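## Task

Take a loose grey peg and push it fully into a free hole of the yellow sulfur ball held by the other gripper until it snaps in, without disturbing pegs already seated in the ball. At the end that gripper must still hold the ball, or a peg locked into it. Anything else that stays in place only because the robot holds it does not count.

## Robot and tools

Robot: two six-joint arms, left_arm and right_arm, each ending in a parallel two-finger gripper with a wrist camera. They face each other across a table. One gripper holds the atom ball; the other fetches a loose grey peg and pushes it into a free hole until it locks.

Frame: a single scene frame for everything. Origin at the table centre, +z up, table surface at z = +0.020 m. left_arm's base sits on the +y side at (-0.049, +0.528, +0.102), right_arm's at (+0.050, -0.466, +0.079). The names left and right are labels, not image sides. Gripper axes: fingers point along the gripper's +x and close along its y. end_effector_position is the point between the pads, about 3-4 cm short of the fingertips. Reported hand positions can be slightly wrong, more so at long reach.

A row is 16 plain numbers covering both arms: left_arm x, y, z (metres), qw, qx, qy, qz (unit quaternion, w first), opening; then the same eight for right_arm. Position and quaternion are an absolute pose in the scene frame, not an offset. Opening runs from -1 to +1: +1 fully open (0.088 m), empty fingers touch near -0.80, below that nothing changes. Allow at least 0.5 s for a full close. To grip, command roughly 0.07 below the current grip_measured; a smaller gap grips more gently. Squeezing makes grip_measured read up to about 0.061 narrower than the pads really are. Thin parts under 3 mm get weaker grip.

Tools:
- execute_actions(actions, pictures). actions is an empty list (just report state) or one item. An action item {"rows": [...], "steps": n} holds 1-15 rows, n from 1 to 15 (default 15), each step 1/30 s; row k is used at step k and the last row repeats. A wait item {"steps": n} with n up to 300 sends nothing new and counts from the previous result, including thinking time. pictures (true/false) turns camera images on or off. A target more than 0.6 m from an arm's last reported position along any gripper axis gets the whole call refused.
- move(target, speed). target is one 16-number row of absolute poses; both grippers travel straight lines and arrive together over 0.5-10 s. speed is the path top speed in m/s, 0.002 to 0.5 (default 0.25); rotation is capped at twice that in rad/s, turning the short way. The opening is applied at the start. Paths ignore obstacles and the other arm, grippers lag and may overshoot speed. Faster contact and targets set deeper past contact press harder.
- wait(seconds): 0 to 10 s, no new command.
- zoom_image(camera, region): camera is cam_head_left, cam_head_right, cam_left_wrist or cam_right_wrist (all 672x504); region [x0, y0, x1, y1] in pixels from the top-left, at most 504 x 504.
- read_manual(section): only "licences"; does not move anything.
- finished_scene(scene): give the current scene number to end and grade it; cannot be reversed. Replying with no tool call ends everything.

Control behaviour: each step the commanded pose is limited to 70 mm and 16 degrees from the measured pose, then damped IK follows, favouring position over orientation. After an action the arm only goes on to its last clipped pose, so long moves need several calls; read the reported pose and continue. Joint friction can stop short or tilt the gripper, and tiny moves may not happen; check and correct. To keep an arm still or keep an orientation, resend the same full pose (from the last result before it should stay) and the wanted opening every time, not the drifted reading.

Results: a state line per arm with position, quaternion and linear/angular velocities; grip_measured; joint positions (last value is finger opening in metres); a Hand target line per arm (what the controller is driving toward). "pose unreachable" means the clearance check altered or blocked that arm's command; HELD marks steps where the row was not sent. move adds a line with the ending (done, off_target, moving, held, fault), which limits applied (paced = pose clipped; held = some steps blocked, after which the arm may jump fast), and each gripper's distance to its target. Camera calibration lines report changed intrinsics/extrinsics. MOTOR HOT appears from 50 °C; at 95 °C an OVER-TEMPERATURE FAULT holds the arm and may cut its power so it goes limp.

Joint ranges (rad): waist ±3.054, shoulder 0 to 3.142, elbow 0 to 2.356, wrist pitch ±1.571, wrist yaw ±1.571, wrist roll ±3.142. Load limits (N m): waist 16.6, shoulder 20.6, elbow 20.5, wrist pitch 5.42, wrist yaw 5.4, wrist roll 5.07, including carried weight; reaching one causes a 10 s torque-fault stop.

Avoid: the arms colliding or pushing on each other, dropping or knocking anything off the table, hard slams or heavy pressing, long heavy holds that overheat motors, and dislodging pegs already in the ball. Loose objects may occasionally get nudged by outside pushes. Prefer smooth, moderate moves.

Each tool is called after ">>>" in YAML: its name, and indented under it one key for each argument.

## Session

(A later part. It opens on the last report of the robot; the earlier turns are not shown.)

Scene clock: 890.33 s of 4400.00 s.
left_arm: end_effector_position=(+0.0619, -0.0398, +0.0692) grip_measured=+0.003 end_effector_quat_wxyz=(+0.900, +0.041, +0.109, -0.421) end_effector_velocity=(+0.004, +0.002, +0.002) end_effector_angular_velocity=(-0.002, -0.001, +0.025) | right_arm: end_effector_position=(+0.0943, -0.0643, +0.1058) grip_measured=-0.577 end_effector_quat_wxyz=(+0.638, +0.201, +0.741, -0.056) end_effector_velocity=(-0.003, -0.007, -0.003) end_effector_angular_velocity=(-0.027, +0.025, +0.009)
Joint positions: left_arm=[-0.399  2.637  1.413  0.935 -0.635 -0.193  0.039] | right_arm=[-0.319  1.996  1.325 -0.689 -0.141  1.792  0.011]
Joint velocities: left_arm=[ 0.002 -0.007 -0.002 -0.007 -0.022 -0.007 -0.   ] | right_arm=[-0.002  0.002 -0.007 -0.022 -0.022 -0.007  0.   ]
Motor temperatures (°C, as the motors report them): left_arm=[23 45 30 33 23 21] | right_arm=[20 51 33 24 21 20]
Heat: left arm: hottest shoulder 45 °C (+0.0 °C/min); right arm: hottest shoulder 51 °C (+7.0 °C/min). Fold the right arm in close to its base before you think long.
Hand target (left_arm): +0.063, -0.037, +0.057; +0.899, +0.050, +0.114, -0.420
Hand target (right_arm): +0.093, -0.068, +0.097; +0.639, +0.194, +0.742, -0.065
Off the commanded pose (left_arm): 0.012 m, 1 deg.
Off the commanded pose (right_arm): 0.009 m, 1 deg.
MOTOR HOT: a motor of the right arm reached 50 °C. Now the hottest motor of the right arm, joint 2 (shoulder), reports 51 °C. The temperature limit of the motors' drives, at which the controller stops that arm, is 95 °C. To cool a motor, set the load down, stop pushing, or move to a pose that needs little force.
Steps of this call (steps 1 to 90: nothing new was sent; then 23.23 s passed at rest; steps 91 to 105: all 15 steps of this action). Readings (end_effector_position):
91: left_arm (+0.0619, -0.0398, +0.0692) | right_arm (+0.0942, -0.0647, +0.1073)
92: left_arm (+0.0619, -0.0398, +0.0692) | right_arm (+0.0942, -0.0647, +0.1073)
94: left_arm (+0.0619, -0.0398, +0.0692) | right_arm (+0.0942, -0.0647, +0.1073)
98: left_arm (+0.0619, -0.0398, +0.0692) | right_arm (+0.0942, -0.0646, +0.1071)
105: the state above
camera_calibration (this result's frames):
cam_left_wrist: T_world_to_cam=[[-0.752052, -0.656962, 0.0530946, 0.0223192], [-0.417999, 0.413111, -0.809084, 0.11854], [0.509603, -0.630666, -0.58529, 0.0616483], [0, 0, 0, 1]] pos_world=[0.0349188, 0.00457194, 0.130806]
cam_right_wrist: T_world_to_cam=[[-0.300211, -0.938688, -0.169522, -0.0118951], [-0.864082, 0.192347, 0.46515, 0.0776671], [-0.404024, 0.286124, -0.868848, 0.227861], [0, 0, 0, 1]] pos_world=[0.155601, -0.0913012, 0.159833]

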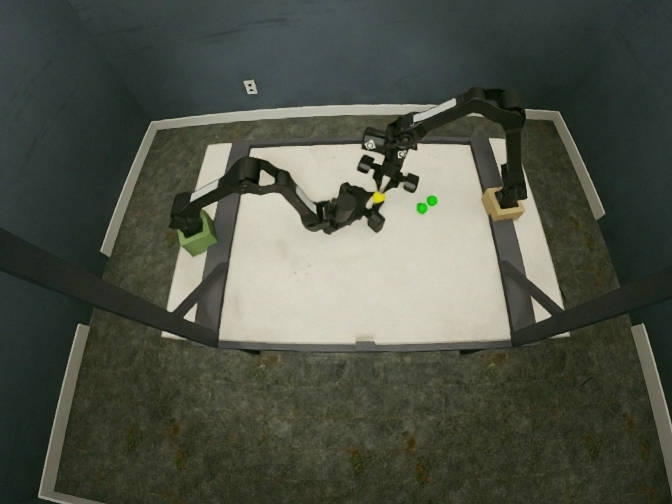

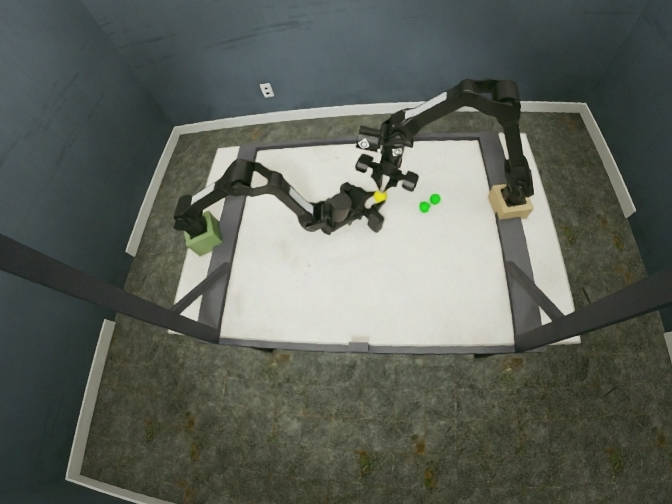

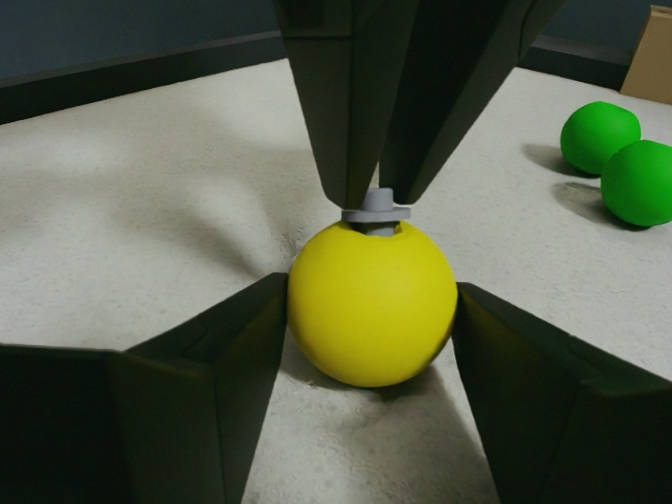

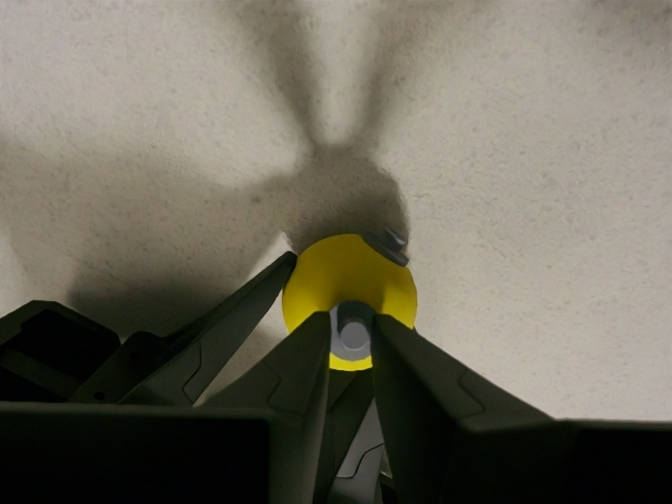

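>>> execute_actions:
  actions:
    - {"rows": [[0.0632,-0.0377,0.057,0.8986,0.05,0.114,-0.42,-0.07,0.0933,-0.0680,0.0966,0.6389,0.1936,0.7415,-0.0649,-0.59],[0.0632,-0.0377,0.057,0.8986,0.05,0.114,-0.42,-0.07,0.0933,-0.0680,0.0960,0.6389,0.1936,0.7415,-0.0649,-0.60],[0.0632,-0.0377,0.057,0.8986,0.05,0.114,-0.42,-0.07,0.0932,-0.0680,0.0954,0.6389,0.1933,0.7415,-0.0652,-0.61],[0.0632,-0.0377,0.057,0.8986,0.05,0.114,-0.42,-0.07,0.0931,-0.0680,0.0948,0.6389,0.1930,0.7415,-0.0656,-0.62]], "steps": 15}

>>> zoom_image:
  camera: "cam_left_wrist"
  region: [320, 150, 440, 270]

>>> zoom_image:
  camera: "cam_right_wrist"
  region: [290, 260, 410, 380]

Scene clock: 895.50 s of 4400.00 s.
left_arm: end_effector_position=(+0.0619, -0.0398, +0.0690) grip_measured=+0.003 end_effector_quat_wxyz=(+0.900, +0.041, +0.109, -0.421) end_effector_velocity=(-0.001, +0.001, -0.001) end_effector_angular_velocity=(+0.003, +0.004, +0.006) | right_arm: end_effector_position=(+0.0941, -0.0644, +0.1042) grip_measured=-0.616 end_effector_quat_wxyz=(+0.638, +0.201, +0.741, -0.056) end_effector_velocity=(-0.001, -0.004, -0.003) end_effector_angular_velocity=(-0.013, +0.005, +0.020)
Joint positions: left_arm=[-0.399  2.637  1.413  0.935 -0.635 -0.193  0.039] | right_arm=[-0.319  1.999  1.323 -0.685 -0.141  1.792  0.009]
Joint velocities: left_arm=[-0.002 -0.002 -0.002 -0.007 -0.007 -0.007 -0.   ] | right_arm=[-0.002  0.002 -0.007 -0.007 -0.007 -0.022 -0.   ]
Motor temperatures (°C, as the motors report them): left_arm=[23 46 30 33 23 21] | right_arm=[20 50 32 24 21 20]
Heat: left arm: hottest shoulder 46 °C (+1.0 °C/min); right arm: hottest shoulder 50 °C (+5.1 °C/min). Fold the right arm in close to its base before you think long.
Hand target (left_arm): +0.063, -0.037, +0.057; +0.899, +0.050, +0.114, -0.420
Hand target (right_arm): +0.093, -0.068, +0.095; +0.639, +0.193, +0.742, -0.066
Off the commanded pose (left_arm): 0.012 m, 1 deg.
Off the commanded pose (right_arm): 0.010 m, 1 deg.
MOTOR HOT: still on. Now the hottest motor of the right arm, joint 2 (shoulder), reports 50 °C; a drive's own limit is 95 °C.
Steps of this call (steps 1 to 90: nothing new was sent; then 1.67 s passed at rest; steps 91 to 105: all 15 steps of this action). Readings (end_effector_position):
91: left_arm (+0.0619, -0.0398, +0.0692) | right_arm (+0.0943, -0.0642, +0.1057)
92: left_arm (+0.0619, -0.0398, +0.0692) | right_arm (+0.0943, -0.0641, +0.1055)
94: left_arm (+0.0619, -0.0398, +0.0692) | right_arm (+0.0943, -0.0640, +0.1049)
98: left_arm (+0.0619, -0.0398, +0.0690) | right_arm (+0.0941, -0.0644, +0.1042)
105: the state above
camera_calibration (this result's frames):
cam_left_wrist: T_world_to_cam=[[-0.752051, -0.656982, 0.052855, 0.0223787], [-0.41801, 0.41342, -0.80892, 0.11835], [0.509595, -0.630443, -0.585538, 0.0615853], [0, 0, 0, 1]] pos_world=[0.0349178, 0.00460037, 0.130613]
cam_right_wrist: T_world_to_cam=[[-0.299884, -0.938994, -0.168406, -0.0124382], [-0.86407, 0.192542, 0.465092, 0.0783006], [-0.404293, 0.284989, -0.869096, 0.226392], [0, 0, 0, 1]] pos_world=[0.155456, -0.0912746, 0.158244]

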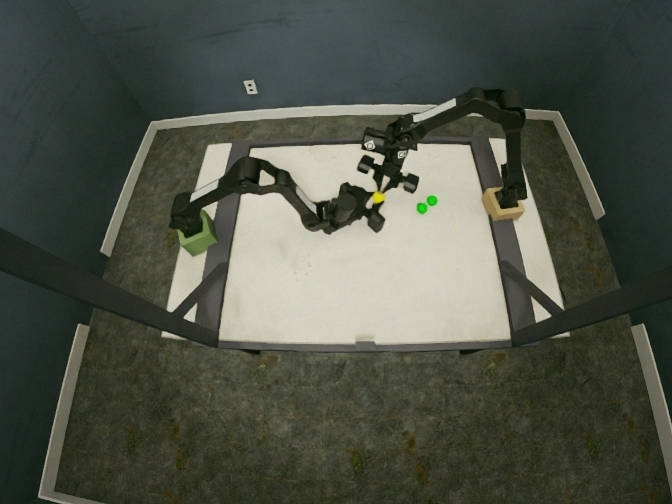

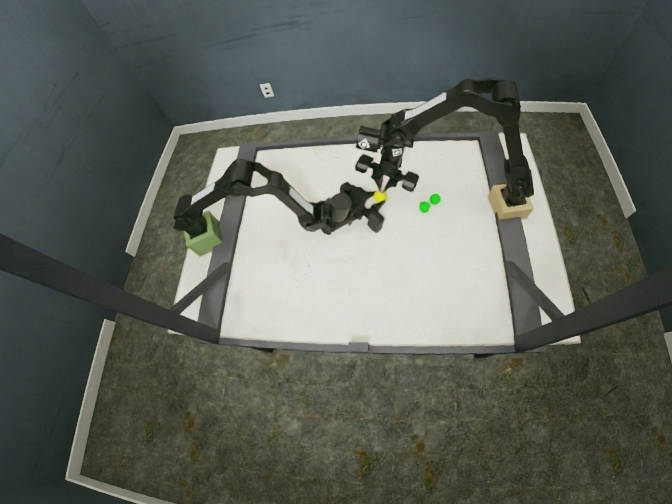

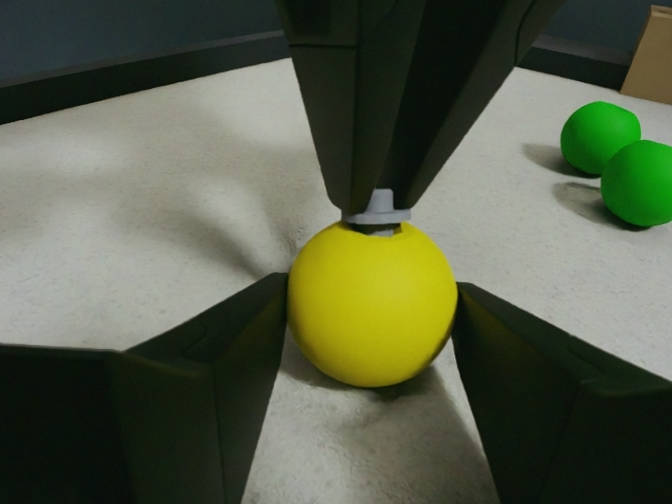

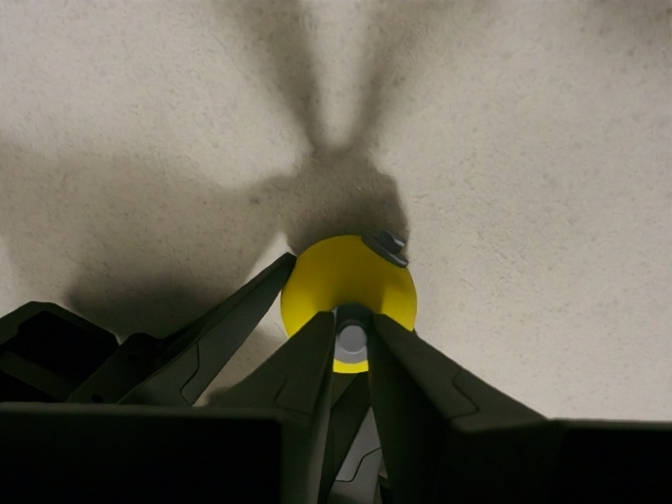

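Region (320, 150, 440, 270) of cam_left_wrist's 672x504 image, scaled by 4.200, with more detail than that image has.

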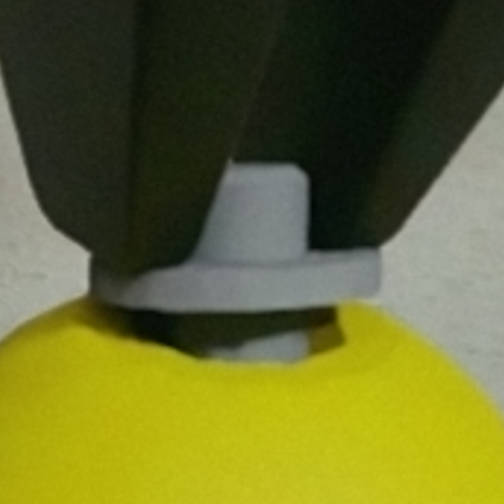

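Region (290, 260, 410, 380) of cam_right_wrist's 672x504 image, scaled by 4.200, with more detail than that image has.

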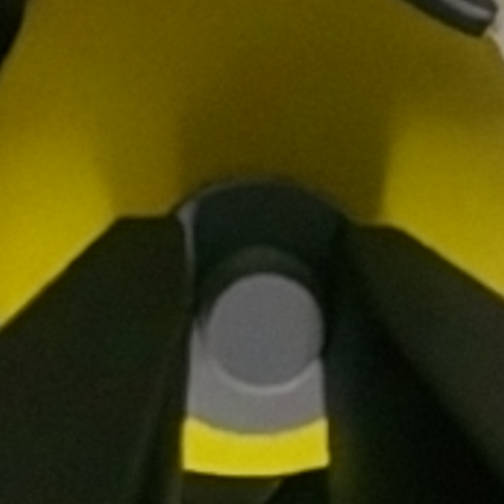

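>>> execute_actions:
  actions:
    - {"rows": [[0.0632,-0.0377,0.057,0.8986,0.05,0.114,-0.42,-0.07,0.0931,-0.0680,0.0948,0.6389,0.1930,0.7415,-0.0656,-0.635],[0.0632,-0.0377,0.057,0.8986,0.05,0.114,-0.42,-0.07,0.0931,-0.0680,0.0948,0.6389,0.1930,0.7415,-0.0656,-0.65],[0.0632,-0.0377,0.057,0.8986,0.05,0.114,-0.42,-0.07,0.0926,-0.0679,0.0948,0.6389,0.1930,0.7415,-0.0656,-0.655],[0.0632,-0.0377,0.057,0.8986,0.05,0.114,-0.42,-0.07,0.0921,-0.0678,0.0948,0.6389,0.1930,0.7415,-0.0656,-0.655],[0.0632,-0.0377,0.057,0.8986,0.05,0.114,-0.42,-0.07,0.0916,-0.0677,0.0948,0.6389,0.1930,0.7415,-0.0656,-0.655],[0.0632,-0.0377,0.057,0.8986,0.05,0.114,-0.42,-0.07,0.0911,-0.0676,0.0948,0.6389,0.1930,0.7415,-0.0656,-0.655],[0.0632,-0.0377,0.057,0.8986,0.05,0.114,-0.42,-0.07,0.0906,-0.0675,0.0948,0.6389,0.1930,0.7415,-0.0656,-0.655],[0.0632,-0.0377,0.057,0.8986,0.05,0.114,-0.42,-0.07,0.0901,-0.0675,0.0948,0.6389,0.1930,0.7415,-0.0656,-0.655]], "steps": 15}

>>> zoom_image:
  camera: "cam_left_wrist"
  region: [320, 150, 440, 270]

>>> zoom_image:
  camera: "cam_right_wrist"
  region: [290, 260, 410, 380]

Scene clock: 905.30 s of 4400.00 s.
left_arm: end_effector_position=(+0.0619, -0.0398, +0.0690) grip_measured=+0.003 end_effector_quat_wxyz=(+0.900, +0.041, +0.109, -0.421) end_effector_velocity=(+0.001, +0.002, -0.000) end_effector_angular_velocity=(-0.006, +0.010, +0.024) | right_arm: end_effector_position=(+0.0934, -0.0646, +0.1039) grip_measured=-0.650 end_effector_quat_wxyz=(+0.638, +0.202, +0.741, -0.058) end_effector_velocity=(-0.001, -0.002, -0.002) end_effector_angular_velocity=(-0.012, +0.011, -0.008)
Joint positions: left_arm=[-0.399  2.637  1.413  0.935 -0.635 -0.193  0.039] | right_arm=[-0.316  1.999  1.322 -0.685 -0.139  1.799  0.007]
Joint velocities: left_arm=[-0.002 -0.002 -0.002 -0.007 -0.022 -0.022  0.   ] | right_arm=[-0.002  0.002 -0.002 -0.007 -0.007  0.007 -0.   ]
Motor temperatures (°C, as the motors report them): left_arm=[23 46 30 33 23 21] | right_arm=[20 48 32 24 21 20]
Heat: left arm: hottest shoulder 46 °C (+1.0 °C/min); right arm: hottest shoulder 48 °C (+2.0 °C/min). Fold the right arm in close to its base before you think long.
Hand target (left_arm): +0.063, -0.037, +0.057; +0.899, +0.050, +0.114, -0.420
Hand target (right_arm): +0.090, -0.068, +0.095; +0.639, +0.193, +0.742, -0.066
Off the commanded pose (left_arm): 0.012 m, 1 deg.
Off the commanded pose (right_arm): 0.010 m, 1 deg.
MOTOR HOT: still on. Now the hottest motor of the right arm, joint 2 (shoulder), reports 48 °C; a drive's own limit is 95 °C.
Steps of this call (steps 1 to 90: nothing new was sent; then 6.30 s passed at rest; steps 91 to 105: all 15 steps of this action). Readings (end_effector_position):
91: left_arm (+0.0619, -0.0398, +0.0690) | right_arm (+0.0941, -0.0644, +0.1042)
92: left_arm (+0.0619, -0.0398, +0.0690) | right_arm (+0.0941, -0.0645, +0.1041)
94: left_arm (+0.0619, -0.0398, +0.0690) | right_arm (+0.0939, -0.0646, +0.1040)
98: left_arm (+0.0619, -0.0398, +0.0690) | right_arm (+0.0936, -0.0646, +0.1039)
105: the state above
camera_calibration (this result's frames):
cam_left_wrist: T_world_to_cam=[[-0.752051, -0.656982, 0.052855, 0.0223787], [-0.41801, 0.41342, -0.80892, 0.11835], [0.509595, -0.630443, -0.585538, 0.0615853], [0, 0, 0, 1]] pos_world=[0.0349178, 0.00460037, 0.130613]
cam_right_wrist: T_world_to_cam=[[-0.304348, -0.937836, -0.166843, -0.0125328], [-0.863497, 0.197676, 0.464001, 0.0782296], [-0.402176, 0.285286, -0.869981, 0.225836], [0, 0, 0, 1]] pos_world=[0.154563, -0.0916458, 0.158084]

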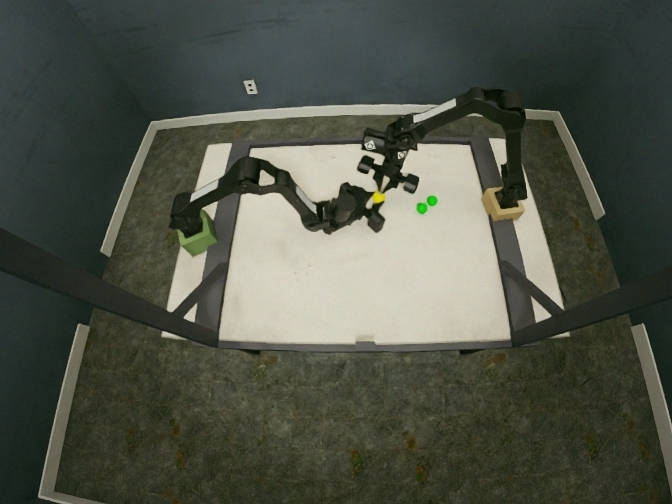

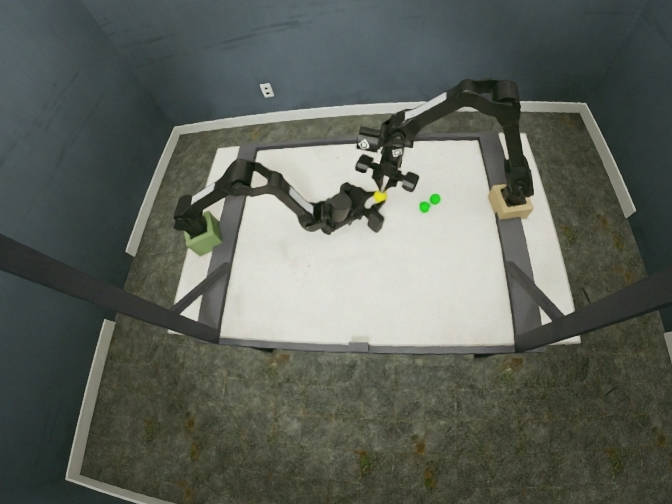

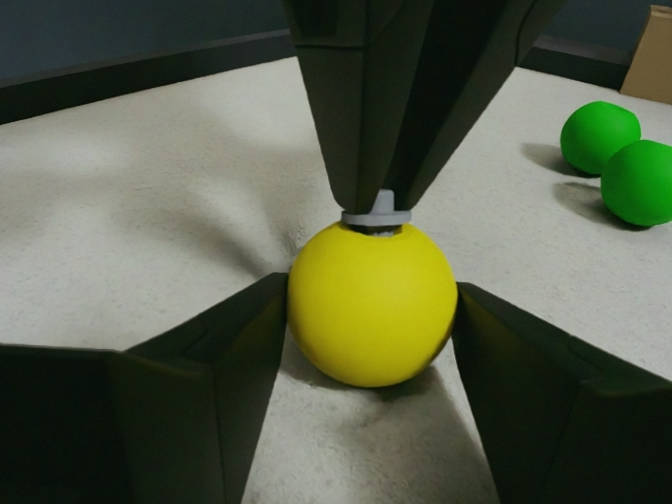

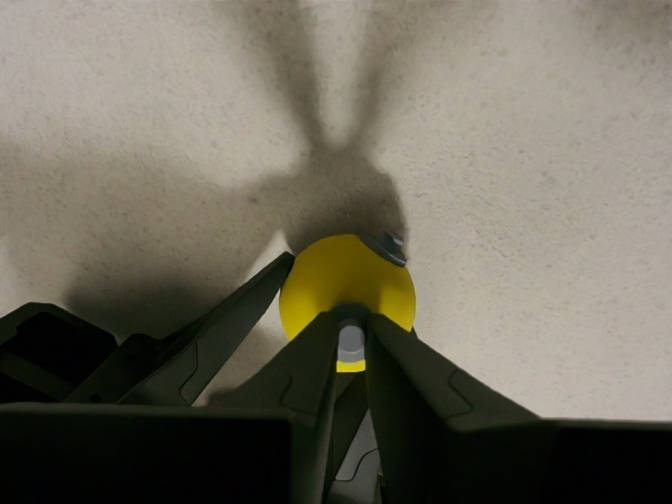

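Region (320, 150, 440, 270) of cam_left_wrist's 672x504 image, scaled by 4.200, with more detail than that image has.

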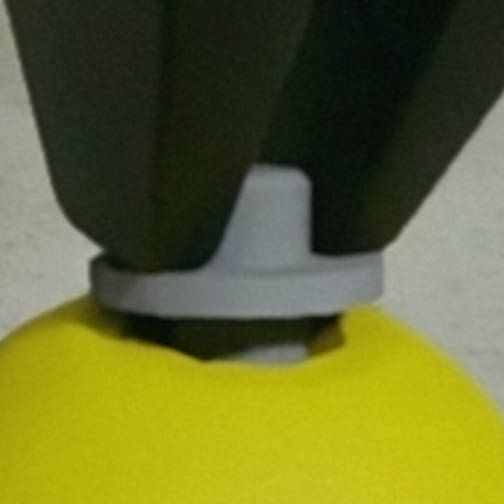

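Region (290, 260, 410, 380) of cam_right_wrist's 672x504 image, scaled by 4.200, with more detail than that image has.

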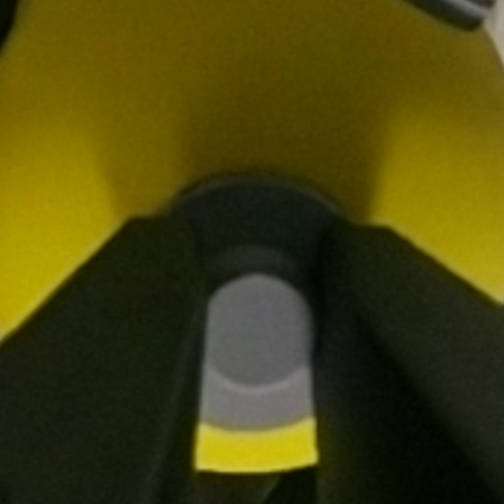

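>>> execute_actions:
  actions:
    - {"rows": [[0.0632,-0.0377,0.057,0.8986,0.05,0.114,-0.42,-0.07,0.0897,-0.0676,0.0943,0.6389,0.1926,0.7415,-0.0662,-0.655],[0.0632,-0.0377,0.057,0.8986,0.05,0.114,-0.42,-0.07,0.0893,-0.0678,0.0938,0.6390,0.1921,0.7415,-0.0668,-0.655],[0.0632,-0.0377,0.057,0.8986,0.05,0.114,-0.42,-0.07,0.0889,-0.0680,0.0933,0.6390,0.1916,0.7416,-0.0674,-0.655],[0.0632,-0.0377,0.057,0.8986,0.05,0.114,-0.42,-0.07,0.0885,-0.0682,0.0927,0.6391,0.1911,0.7416,-0.0680,-0.655]], "steps": 15}

>>> zoom_image:
  camera: "cam_left_wrist"
  region: [320, 150, 440, 270]

>>> zoom_image:
  camera: "cam_right_wrist"
  region: [290, 260, 410, 380]

Scene clock: 910.20 s of 4400.00 s.
left_arm: end_effector_position=(+0.0619, -0.0398, +0.0690) grip_measured=+0.003 end_effector_quat_wxyz=(+0.900, +0.041, +0.109, -0.421) end_effector_velocity=(-0.001, -0.000, +0.001) end_effector_angular_velocity=(-0.011, +0.014, +0.010) | right_arm: end_effector_position=(+0.0932, -0.0647, +0.1037) grip_measured=-0.650 end_effector_quat_wxyz=(+0.639, +0.203, +0.740, -0.060) end_effector_velocity=(+0.002, -0.001, +0.001) end_effector_angular_velocity=(+0.001, +0.003, +0.015)
Joint positions: left_arm=[-0.399  2.637  1.413  0.935 -0.635 -0.193  0.039] | right_arm=[-0.315  1.999  1.321 -0.685 -0.136  1.803  0.007]
Joint velocities: left_arm=[-0.002 -0.002  0.002 -0.007 -0.007 -0.022  0.   ] | right_arm=[-0.007 -0.002  0.002 -0.007 -0.007 -0.022  0.   ]
Motor temperatures (°C, as the motors report them): left_arm=[23 46 30 33 23 21] | right_arm=[20 47 32 24 21 20]
Heat: left arm: hottest shoulder 46 °C (+1.0 °C/min); right arm: hottest shoulder 47 °C (+0.0 °C/min).
Hand target (left_arm): +0.063, -0.037, +0.057; +0.899, +0.050, +0.114, -0.420
Hand target (right_arm): +0.089, -0.069, +0.093; +0.639, +0.191, +0.742, -0.068
Off the commanded pose (left_arm): 0.012 m, 1 deg.
Off the commanded pose (right_arm): 0.012 m, 2 deg.
MOTOR HOT: cleared. Now the hottest motor of the right arm, joint 2 (shoulder), reports 47 °C.
Steps of this call (steps 1 to 90: nothing new was sent; then 1.40 s passed at rest; steps 91 to 105: all 15 steps of this action). Readings (end_effector_position):
91: left_arm (+0.0619, -0.0398, +0.0690) | right_arm (+0.0935, -0.0646, +0.1039)
92: left_arm (+0.0619, -0.0398, +0.0690) | right_arm (+0.0934, -0.0646, +0.1039)
94: left_arm (+0.0619, -0.0398, +0.0690) | right_arm (+0.0932, -0.0646, +0.1038)
98: left_arm (+0.0619, -0.0398, +0.0690) | right_arm (+0.0932, -0.0647, +0.1037)
105: the state above
camera_calibration (this result's frames):
cam_left_wrist: T_world_to_cam=[[-0.752051, -0.656982, 0.052855, 0.0223787], [-0.41801, 0.41342, -0.80892, 0.11835], [0.509595, -0.630443, -0.585538, 0.0615853], [0, 0, 0, 1]] pos_world=[0.0349178, 0.00460037, 0.130613]
cam_right_wrist: T_world_to_cam=[[-0.306996, -0.937079, -0.16624, -0.0125423], [-0.863767, 0.201008, 0.462062, 0.0786579], [-0.399574, 0.285444, -0.871127, 0.225472], [0, 0, 0, 1]] pos_world=[0.154184, -0.0919235, 0.157985]

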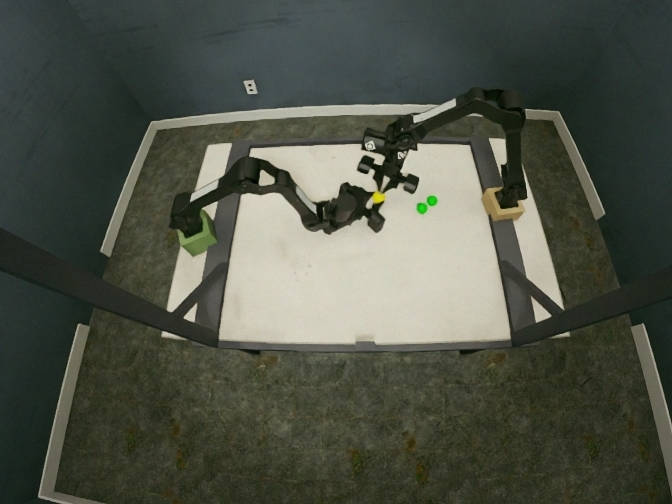

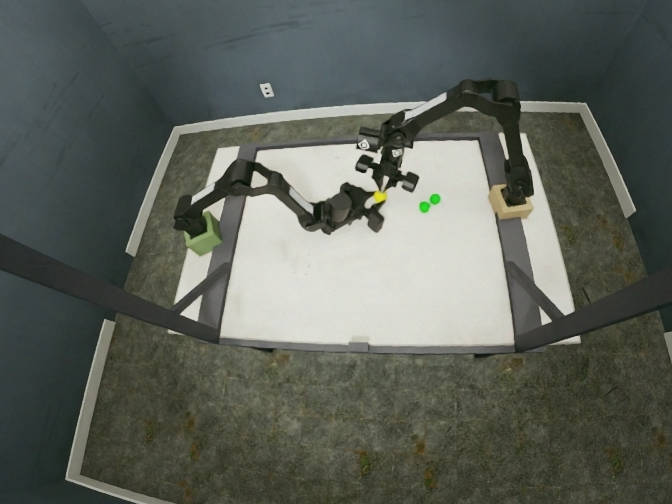

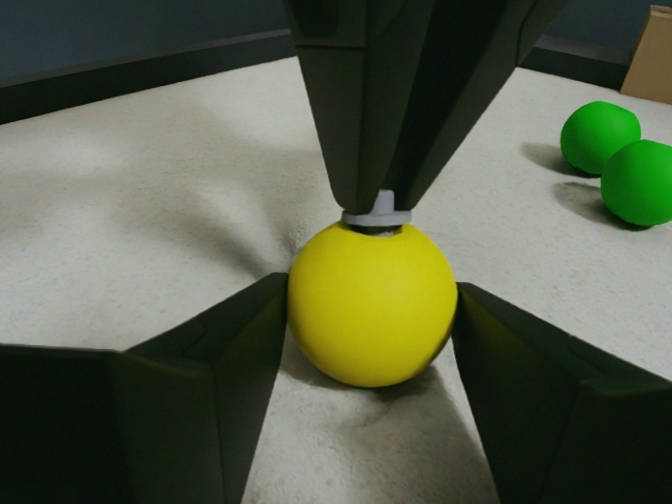

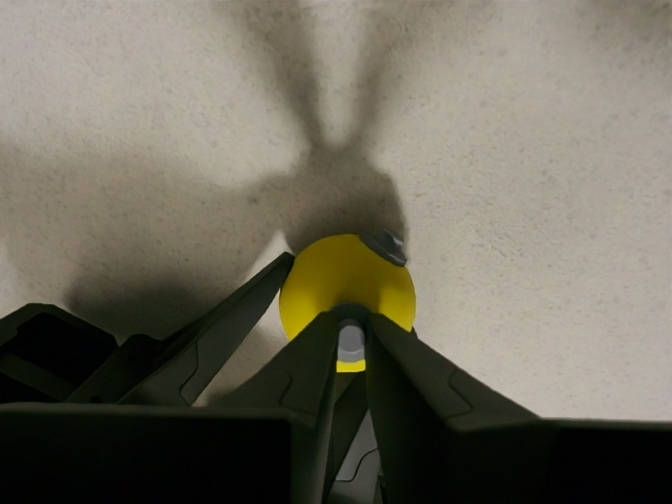

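Region (320, 150, 440, 270) of cam_left_wrist's 672x504 image, scaled by 4.200, with more detail than that image has.

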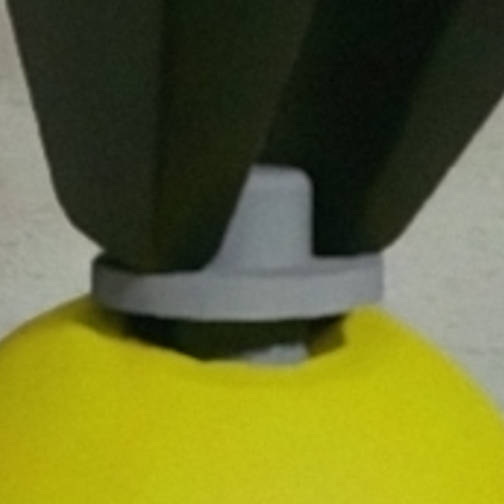

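Region (290, 260, 410, 380) of cam_right_wrist's 672x504 image, scaled by 4.200, with more detail than that image has.

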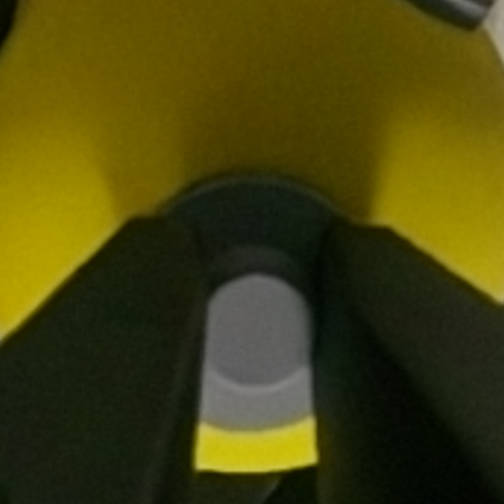

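>>> execute_actions:
  actions:
    - {"rows": [[0.0632,-0.0377,0.057,0.8986,0.05,0.114,-0.42,-0.07,0.0882,-0.0677,0.0940,0.6381,0.1919,0.7425,-0.0667,-0.66],[0.0632,-0.0377,0.057,0.8986,0.05,0.114,-0.42,-0.07,0.0879,-0.0672,0.0952,0.6371,0.1927,0.7433,-0.0654,-0.66],[0.0632,-0.0377,0.057,0.8986,0.05,0.114,-0.42,-0.07,0.0876,-0.0667,0.0964,0.6361,0.1935,0.7442,-0.0641,-0.66],[0.0632,-0.0377,0.057,0.8986,0.05,0.114,-0.42,-0.07,0.0873,-0.0662,0.0976,0.6351,0.1943,0.7450,-0.0628,-0.66],[0.0632,-0.0377,0.057,0.8986,0.05,0.114,-0.42,-0.07,0.0870,-0.0658,0.0987,0.6342,0.1951,0.7459,-0.0615,-0.66]], "steps": 15}

>>> zoom_image:
  camera: "cam_left_wrist"
  region: [320, 150, 440, 270]

>>> zoom_image:
  camera: "cam_right_wrist"
  region: [290, 260, 410, 380]

Scene clock: 940.13 s of 4400.00 s.
left_arm: end_effector_position=(+0.0617, -0.0398, +0.0690) grip_measured=+0.003 end_effector_quat_wxyz=(+0.899, +0.041, +0.109, -0.421) end_effector_velocity=(-0.000, -0.001, +0.004) end_effector_angular_velocity=(-0.017, +0.003, +0.006) | right_arm: end_effector_position=(+0.0929, -0.0646, +0.1037) grip_measured=-0.654 end_effector_quat_wxyz=(+0.638, +0.203, +0.740, -0.060) end_effector_velocity=(-0.000, -0.002, +0.000) end_effector_angular_velocity=(-0.004, +0.003, +0.020)
Joint positions: left_arm=[-0.399  2.637  1.413  0.935 -0.635 -0.193  0.039] | right_arm=[-0.315  1.999  1.321 -0.684 -0.138  1.803  0.007]
Joint velocities: left_arm=[-0.002 -0.002  0.002  0.007 -0.007 -0.007  0.   ] | right_arm=[-0.002 -0.002 -0.002 -0.007 -0.007 -0.022  0.   ]
Motor temperatures (°C, as the motors report them): left_arm=[23 46 30 33 23 21] | right_arm=[20 44 31 25 21 20]
Heat: left arm: hottest shoulder 46 °C (+1.0 °C/min); right arm: hottest shoulder 44 °C (-6.0 °C/min).
Hand target (left_arm): +0.063, -0.037, +0.057; +0.899, +0.050, +0.114, -0.420
Hand target (right_arm): +0.087, -0.066, +0.099; +0.634, +0.195, +0.746, -0.061
Off the commanded pose (left_arm): 0.012 m, 1 deg.
Off the commanded pose (right_arm): 0.008 m, 1 deg.
Steps of this call (steps 1 to 90: nothing new was sent; then 26.43 s passed at rest; steps 91 to 105: all 15 steps of this action). Readings (end_effector_position):
91: left_arm (+0.0619, -0.0398, +0.0690) | right_arm (+0.0932, -0.0647, +0.1037)
92: left_arm (+0.0619, -0.0398, +0.0690) | right_arm (+0.0932, -0.0647, +0.1037)
94: left_arm (+0.0619, -0.0398, +0.0690) | right_arm (+0.0932, -0.0647, +0.1037)
98: left_arm (+0.0617, -0.0398, +0.0690) | right_arm (+0.0929, -0.0646, +0.1037)
105: the state above
camera_calibration (this result's frames):
cam_left_wrist: T_world_to_cam=[[-0.752301, -0.656695, 0.052855, 0.0222149], [-0.417852, 0.413579, -0.80892, 0.118273], [0.509354, -0.630637, -0.585538, 0.0616762], [0, 0, 0, 1]] pos_world=[0.034718, 0.0045685, 0.130613]
cam_right_wrist: T_world_to_cam=[[-0.306911, -0.937103, -0.166262, -0.0125229], [-0.862866, 0.200262, 0.464066, 0.0779828], [-0.401582, 0.285889, -0.870057, 0.225465], [0, 0, 0, 1]] pos_world=[0.153988, -0.0918102, 0.157897]

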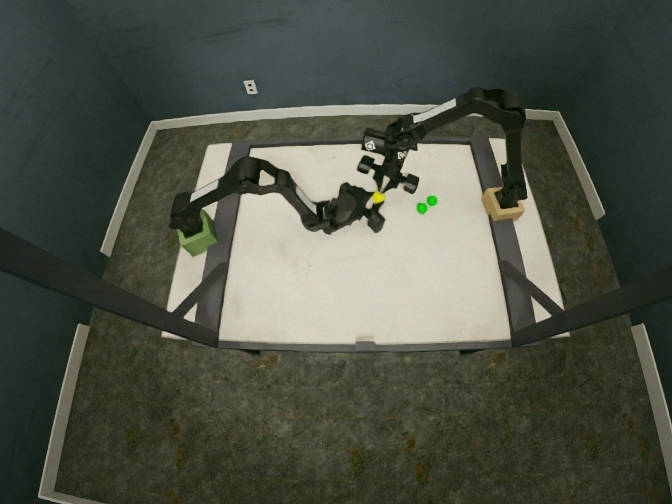

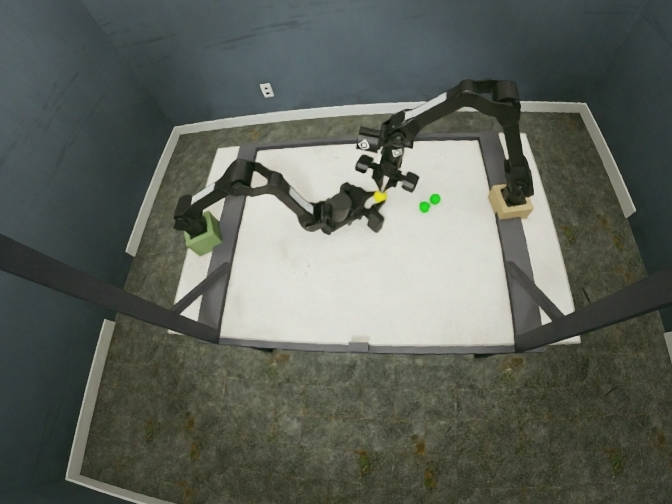

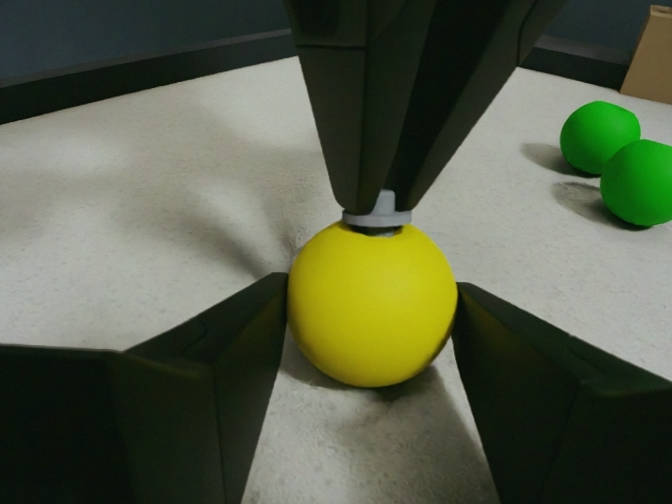

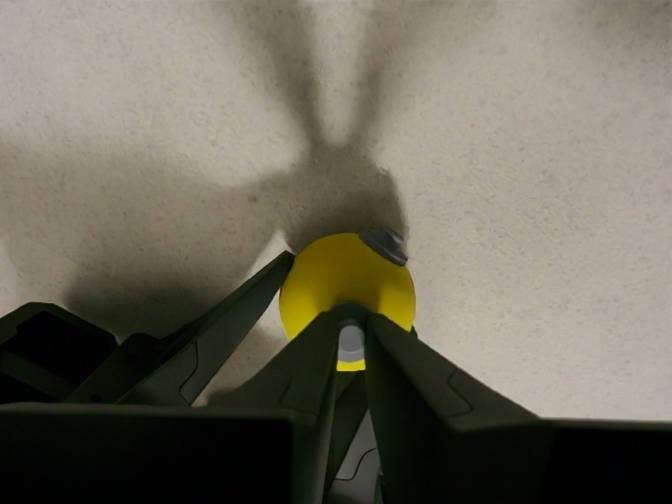

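Region (320, 150, 440, 270) of cam_left_wrist's 672x504 image, scaled by 4.200, with more detail than that image has.

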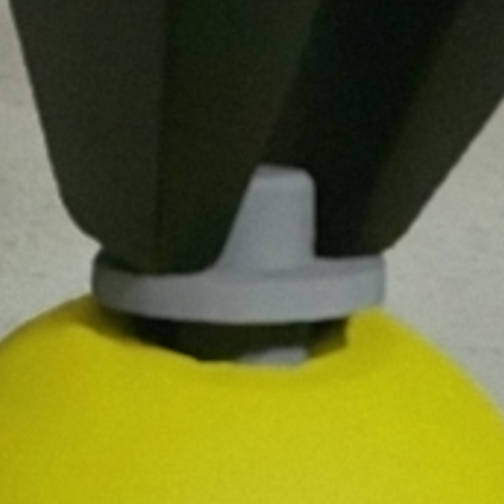

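Region (290, 260, 410, 380) of cam_right_wrist's 672x504 image, scaled by 4.200, with more detail than that image has.

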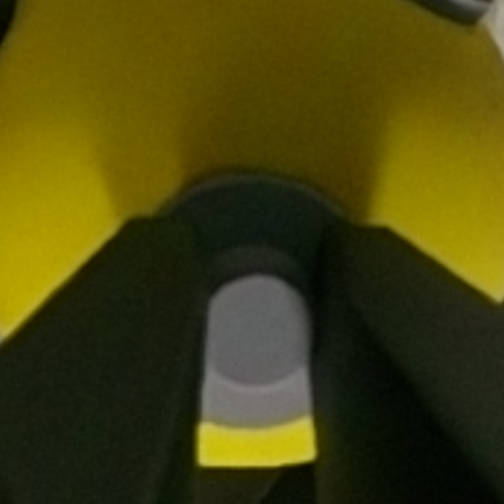

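>>> execute_actions:
  actions:
    - {"rows": [[0.0632,-0.0377,0.057,0.8986,0.05,0.114,-0.42,-0.07,0.0871,-0.0648,0.1008,0.6340,0.1971,0.7458,-0.0591,-0.66],[0.0632,-0.0377,0.057,0.8986,0.05,0.114,-0.42,-0.07,0.0873,-0.0638,0.1030,0.6337,0.1991,0.7456,-0.0568,-0.66],[0.0632,-0.0377,0.057,0.8986,0.05,0.114,-0.42,-0.07,0.0874,-0.0628,0.1051,0.6335,0.2010,0.7455,-0.0544,-0.66],[0.0632,-0.0377,0.057,0.8986,0.05,0.114,-0.42,-0.07,0.0876,-0.0618,0.1073,0.6332,0.2030,0.7453,-0.0521,-0.66],[0.0632,-0.0377,0.057,0.8986,0.05,0.114,-0.42,-0.07,0.0877,-0.0613,0.1084,0.6331,0.2040,0.7453,-0.0509,-0.66],[0.0632,-0.0377,0.057,0.8986,0.05,0.114,-0.42,-0.07,0.0878,-0.0613,0.1090,0.6331,0.2042,0.7453,-0.0506,-0.66]], "steps": 15}

>>> zoom_image:
  camera: "cam_left_wrist"
  region: [320, 150, 440, 270]

>>> zoom_image:
  camera: "cam_right_wrist"
  region: [290, 260, 410, 380]

Scene clock: 947.10 s of 4400.00 s.
left_arm: end_effector_position=(+0.0617, -0.0398, +0.0690) grip_measured=+0.003 end_effector_quat_wxyz=(+0.899, +0.041, +0.109, -0.421) end_effector_velocity=(+0.002, +0.002, -0.001) end_effector_angular_velocity=(+0.012, -0.007, +0.008) | right_arm: end_effector_position=(+0.0928, -0.0645, +0.1043) grip_measured=-0.654 end_effector_quat_wxyz=(+0.638, +0.203, +0.741, -0.059) end_effector_velocity=(-0.005, -0.005, +0.000) end_effector_angular_velocity=(-0.015, +0.037, +0.012)
Joint positions: left_arm=[-0.399  2.637  1.413  0.935 -0.635 -0.193  0.039] | right_arm=[-0.315  1.998  1.321 -0.684 -0.139  1.803  0.007]
Joint velocities: left_arm=[ 0.002 -0.002 -0.002 -0.007 -0.007  0.007 -0.   ] | right_arm=[-0.002 -0.002 -0.002 -0.022 -0.037 -0.007 -0.   ]
Motor temperatures (°C, as the motors report them): left_arm=[23 46 30 33 23 21] | right_arm=[20 45 31 25 21 20]
Heat: left arm: hottest shoulder 46 °C (+1.0 °C/min); right arm: hottest shoulder 45 °C (-6.1 °C/min).
Hand target (left_arm): +0.063, -0.037, +0.057; +0.899, +0.050, +0.114, -0.420
Hand target (right_arm): +0.088, -0.061, +0.109; +0.633, +0.204, +0.745, -0.051
Off the commanded pose (left_arm): 0.012 m, 1 deg.
Off the commanded pose (right_arm): 0.008 m, 1 deg.
Steps of this call (steps 1 to 90: nothing new was sent; then 3.47 s passed at rest; steps 91 to 105: all 15 steps of this action). Readings (end_effector_position):
91: left_arm (+0.0617, -0.0398, +0.0690) | right_arm (+0.0929, -0.0646, +0.1037)
92: left_arm (+0.0617, -0.0398, +0.0690) | right_arm (+0.0929, -0.0646, +0.1037)
94: left_arm (+0.0617, -0.0398, +0.0690) | right_arm (+0.0929, -0.0646, +0.1037)
98: left_arm (+0.0617, -0.0398, +0.0690) | right_arm (+0.0928, -0.0645, +0.1042)
105: the state above
camera_calibration (this result's frames):
cam_left_wrist: T_world_to_cam=[[-0.752301, -0.656695, 0.052855, 0.0222149], [-0.417852, 0.413579, -0.80892, 0.118273], [0.509354, -0.630637, -0.585538, 0.0616762], [0, 0, 0, 1]] pos_world=[0.034718, 0.0045685, 0.130613]
cam_right_wrist: T_world_to_cam=[[-0.306845, -0.936881, -0.167631, -0.012176], [-0.862667, 0.199371, 0.46482, 0.0774421], [-0.40206, 0.287238, -0.869392, 0.225973], [0, 0, 0, 1]] pos_world=[0.153925, -0.0917553, 0.158422]

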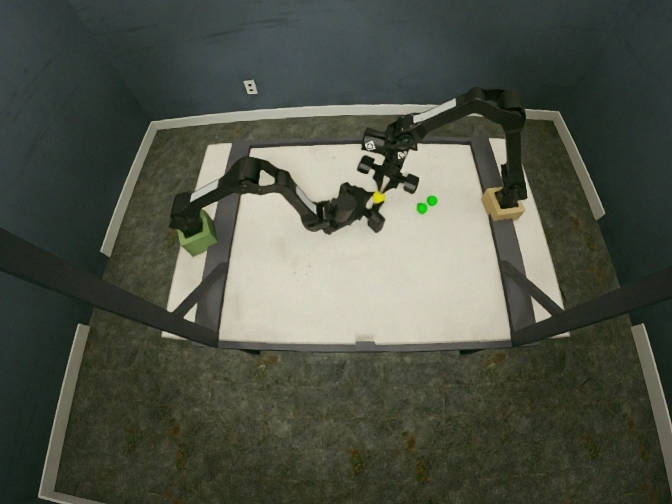

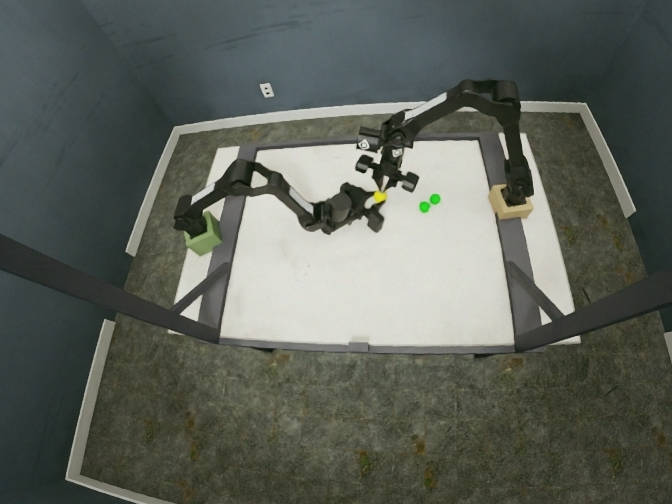

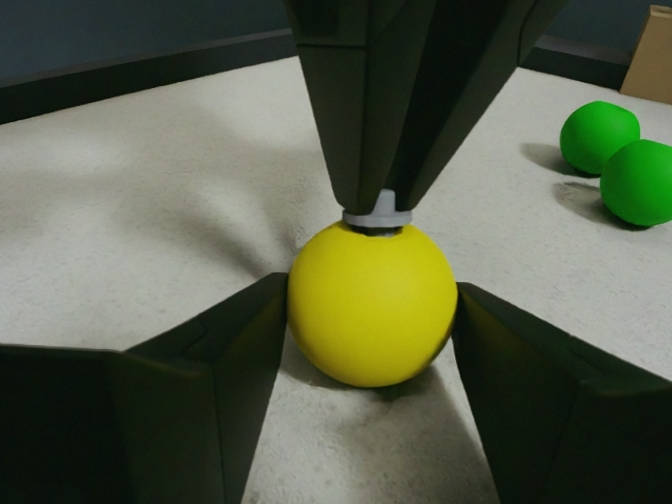

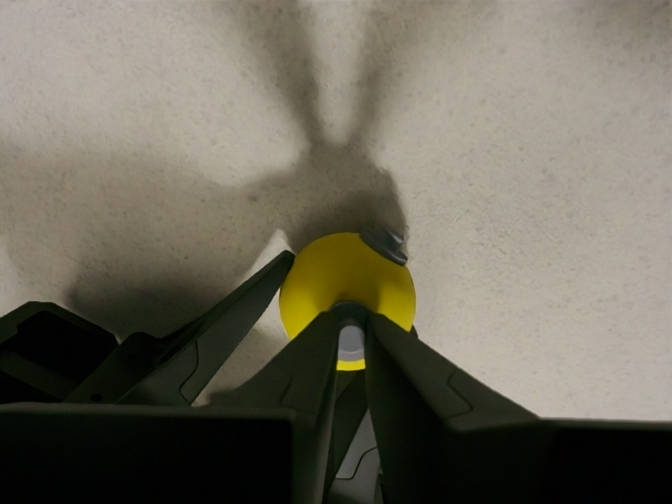

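Region (320, 150, 440, 270) of cam_left_wrist's 672x504 image, scaled by 4.200, with more detail than that image has.

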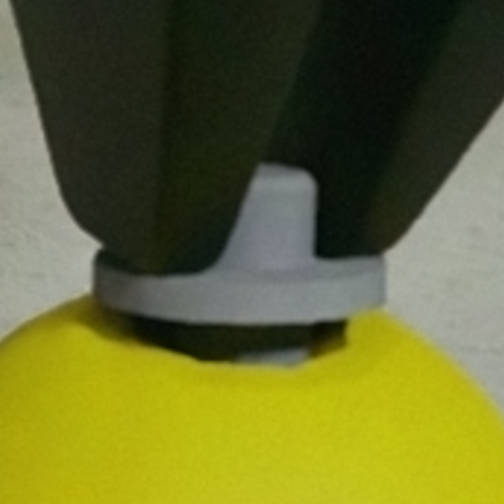

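Region (290, 260, 410, 380) of cam_right_wrist's 672x504 image, scaled by 4.200, with more detail than that image has.

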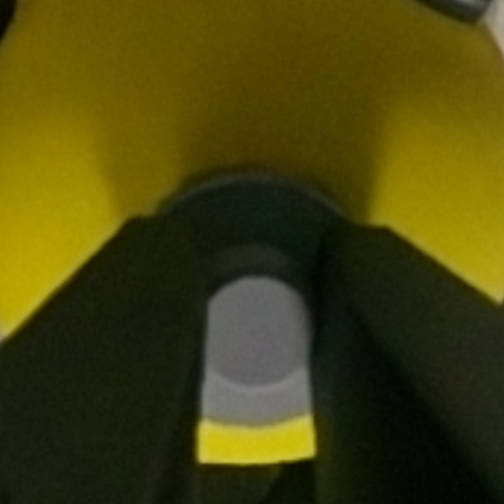

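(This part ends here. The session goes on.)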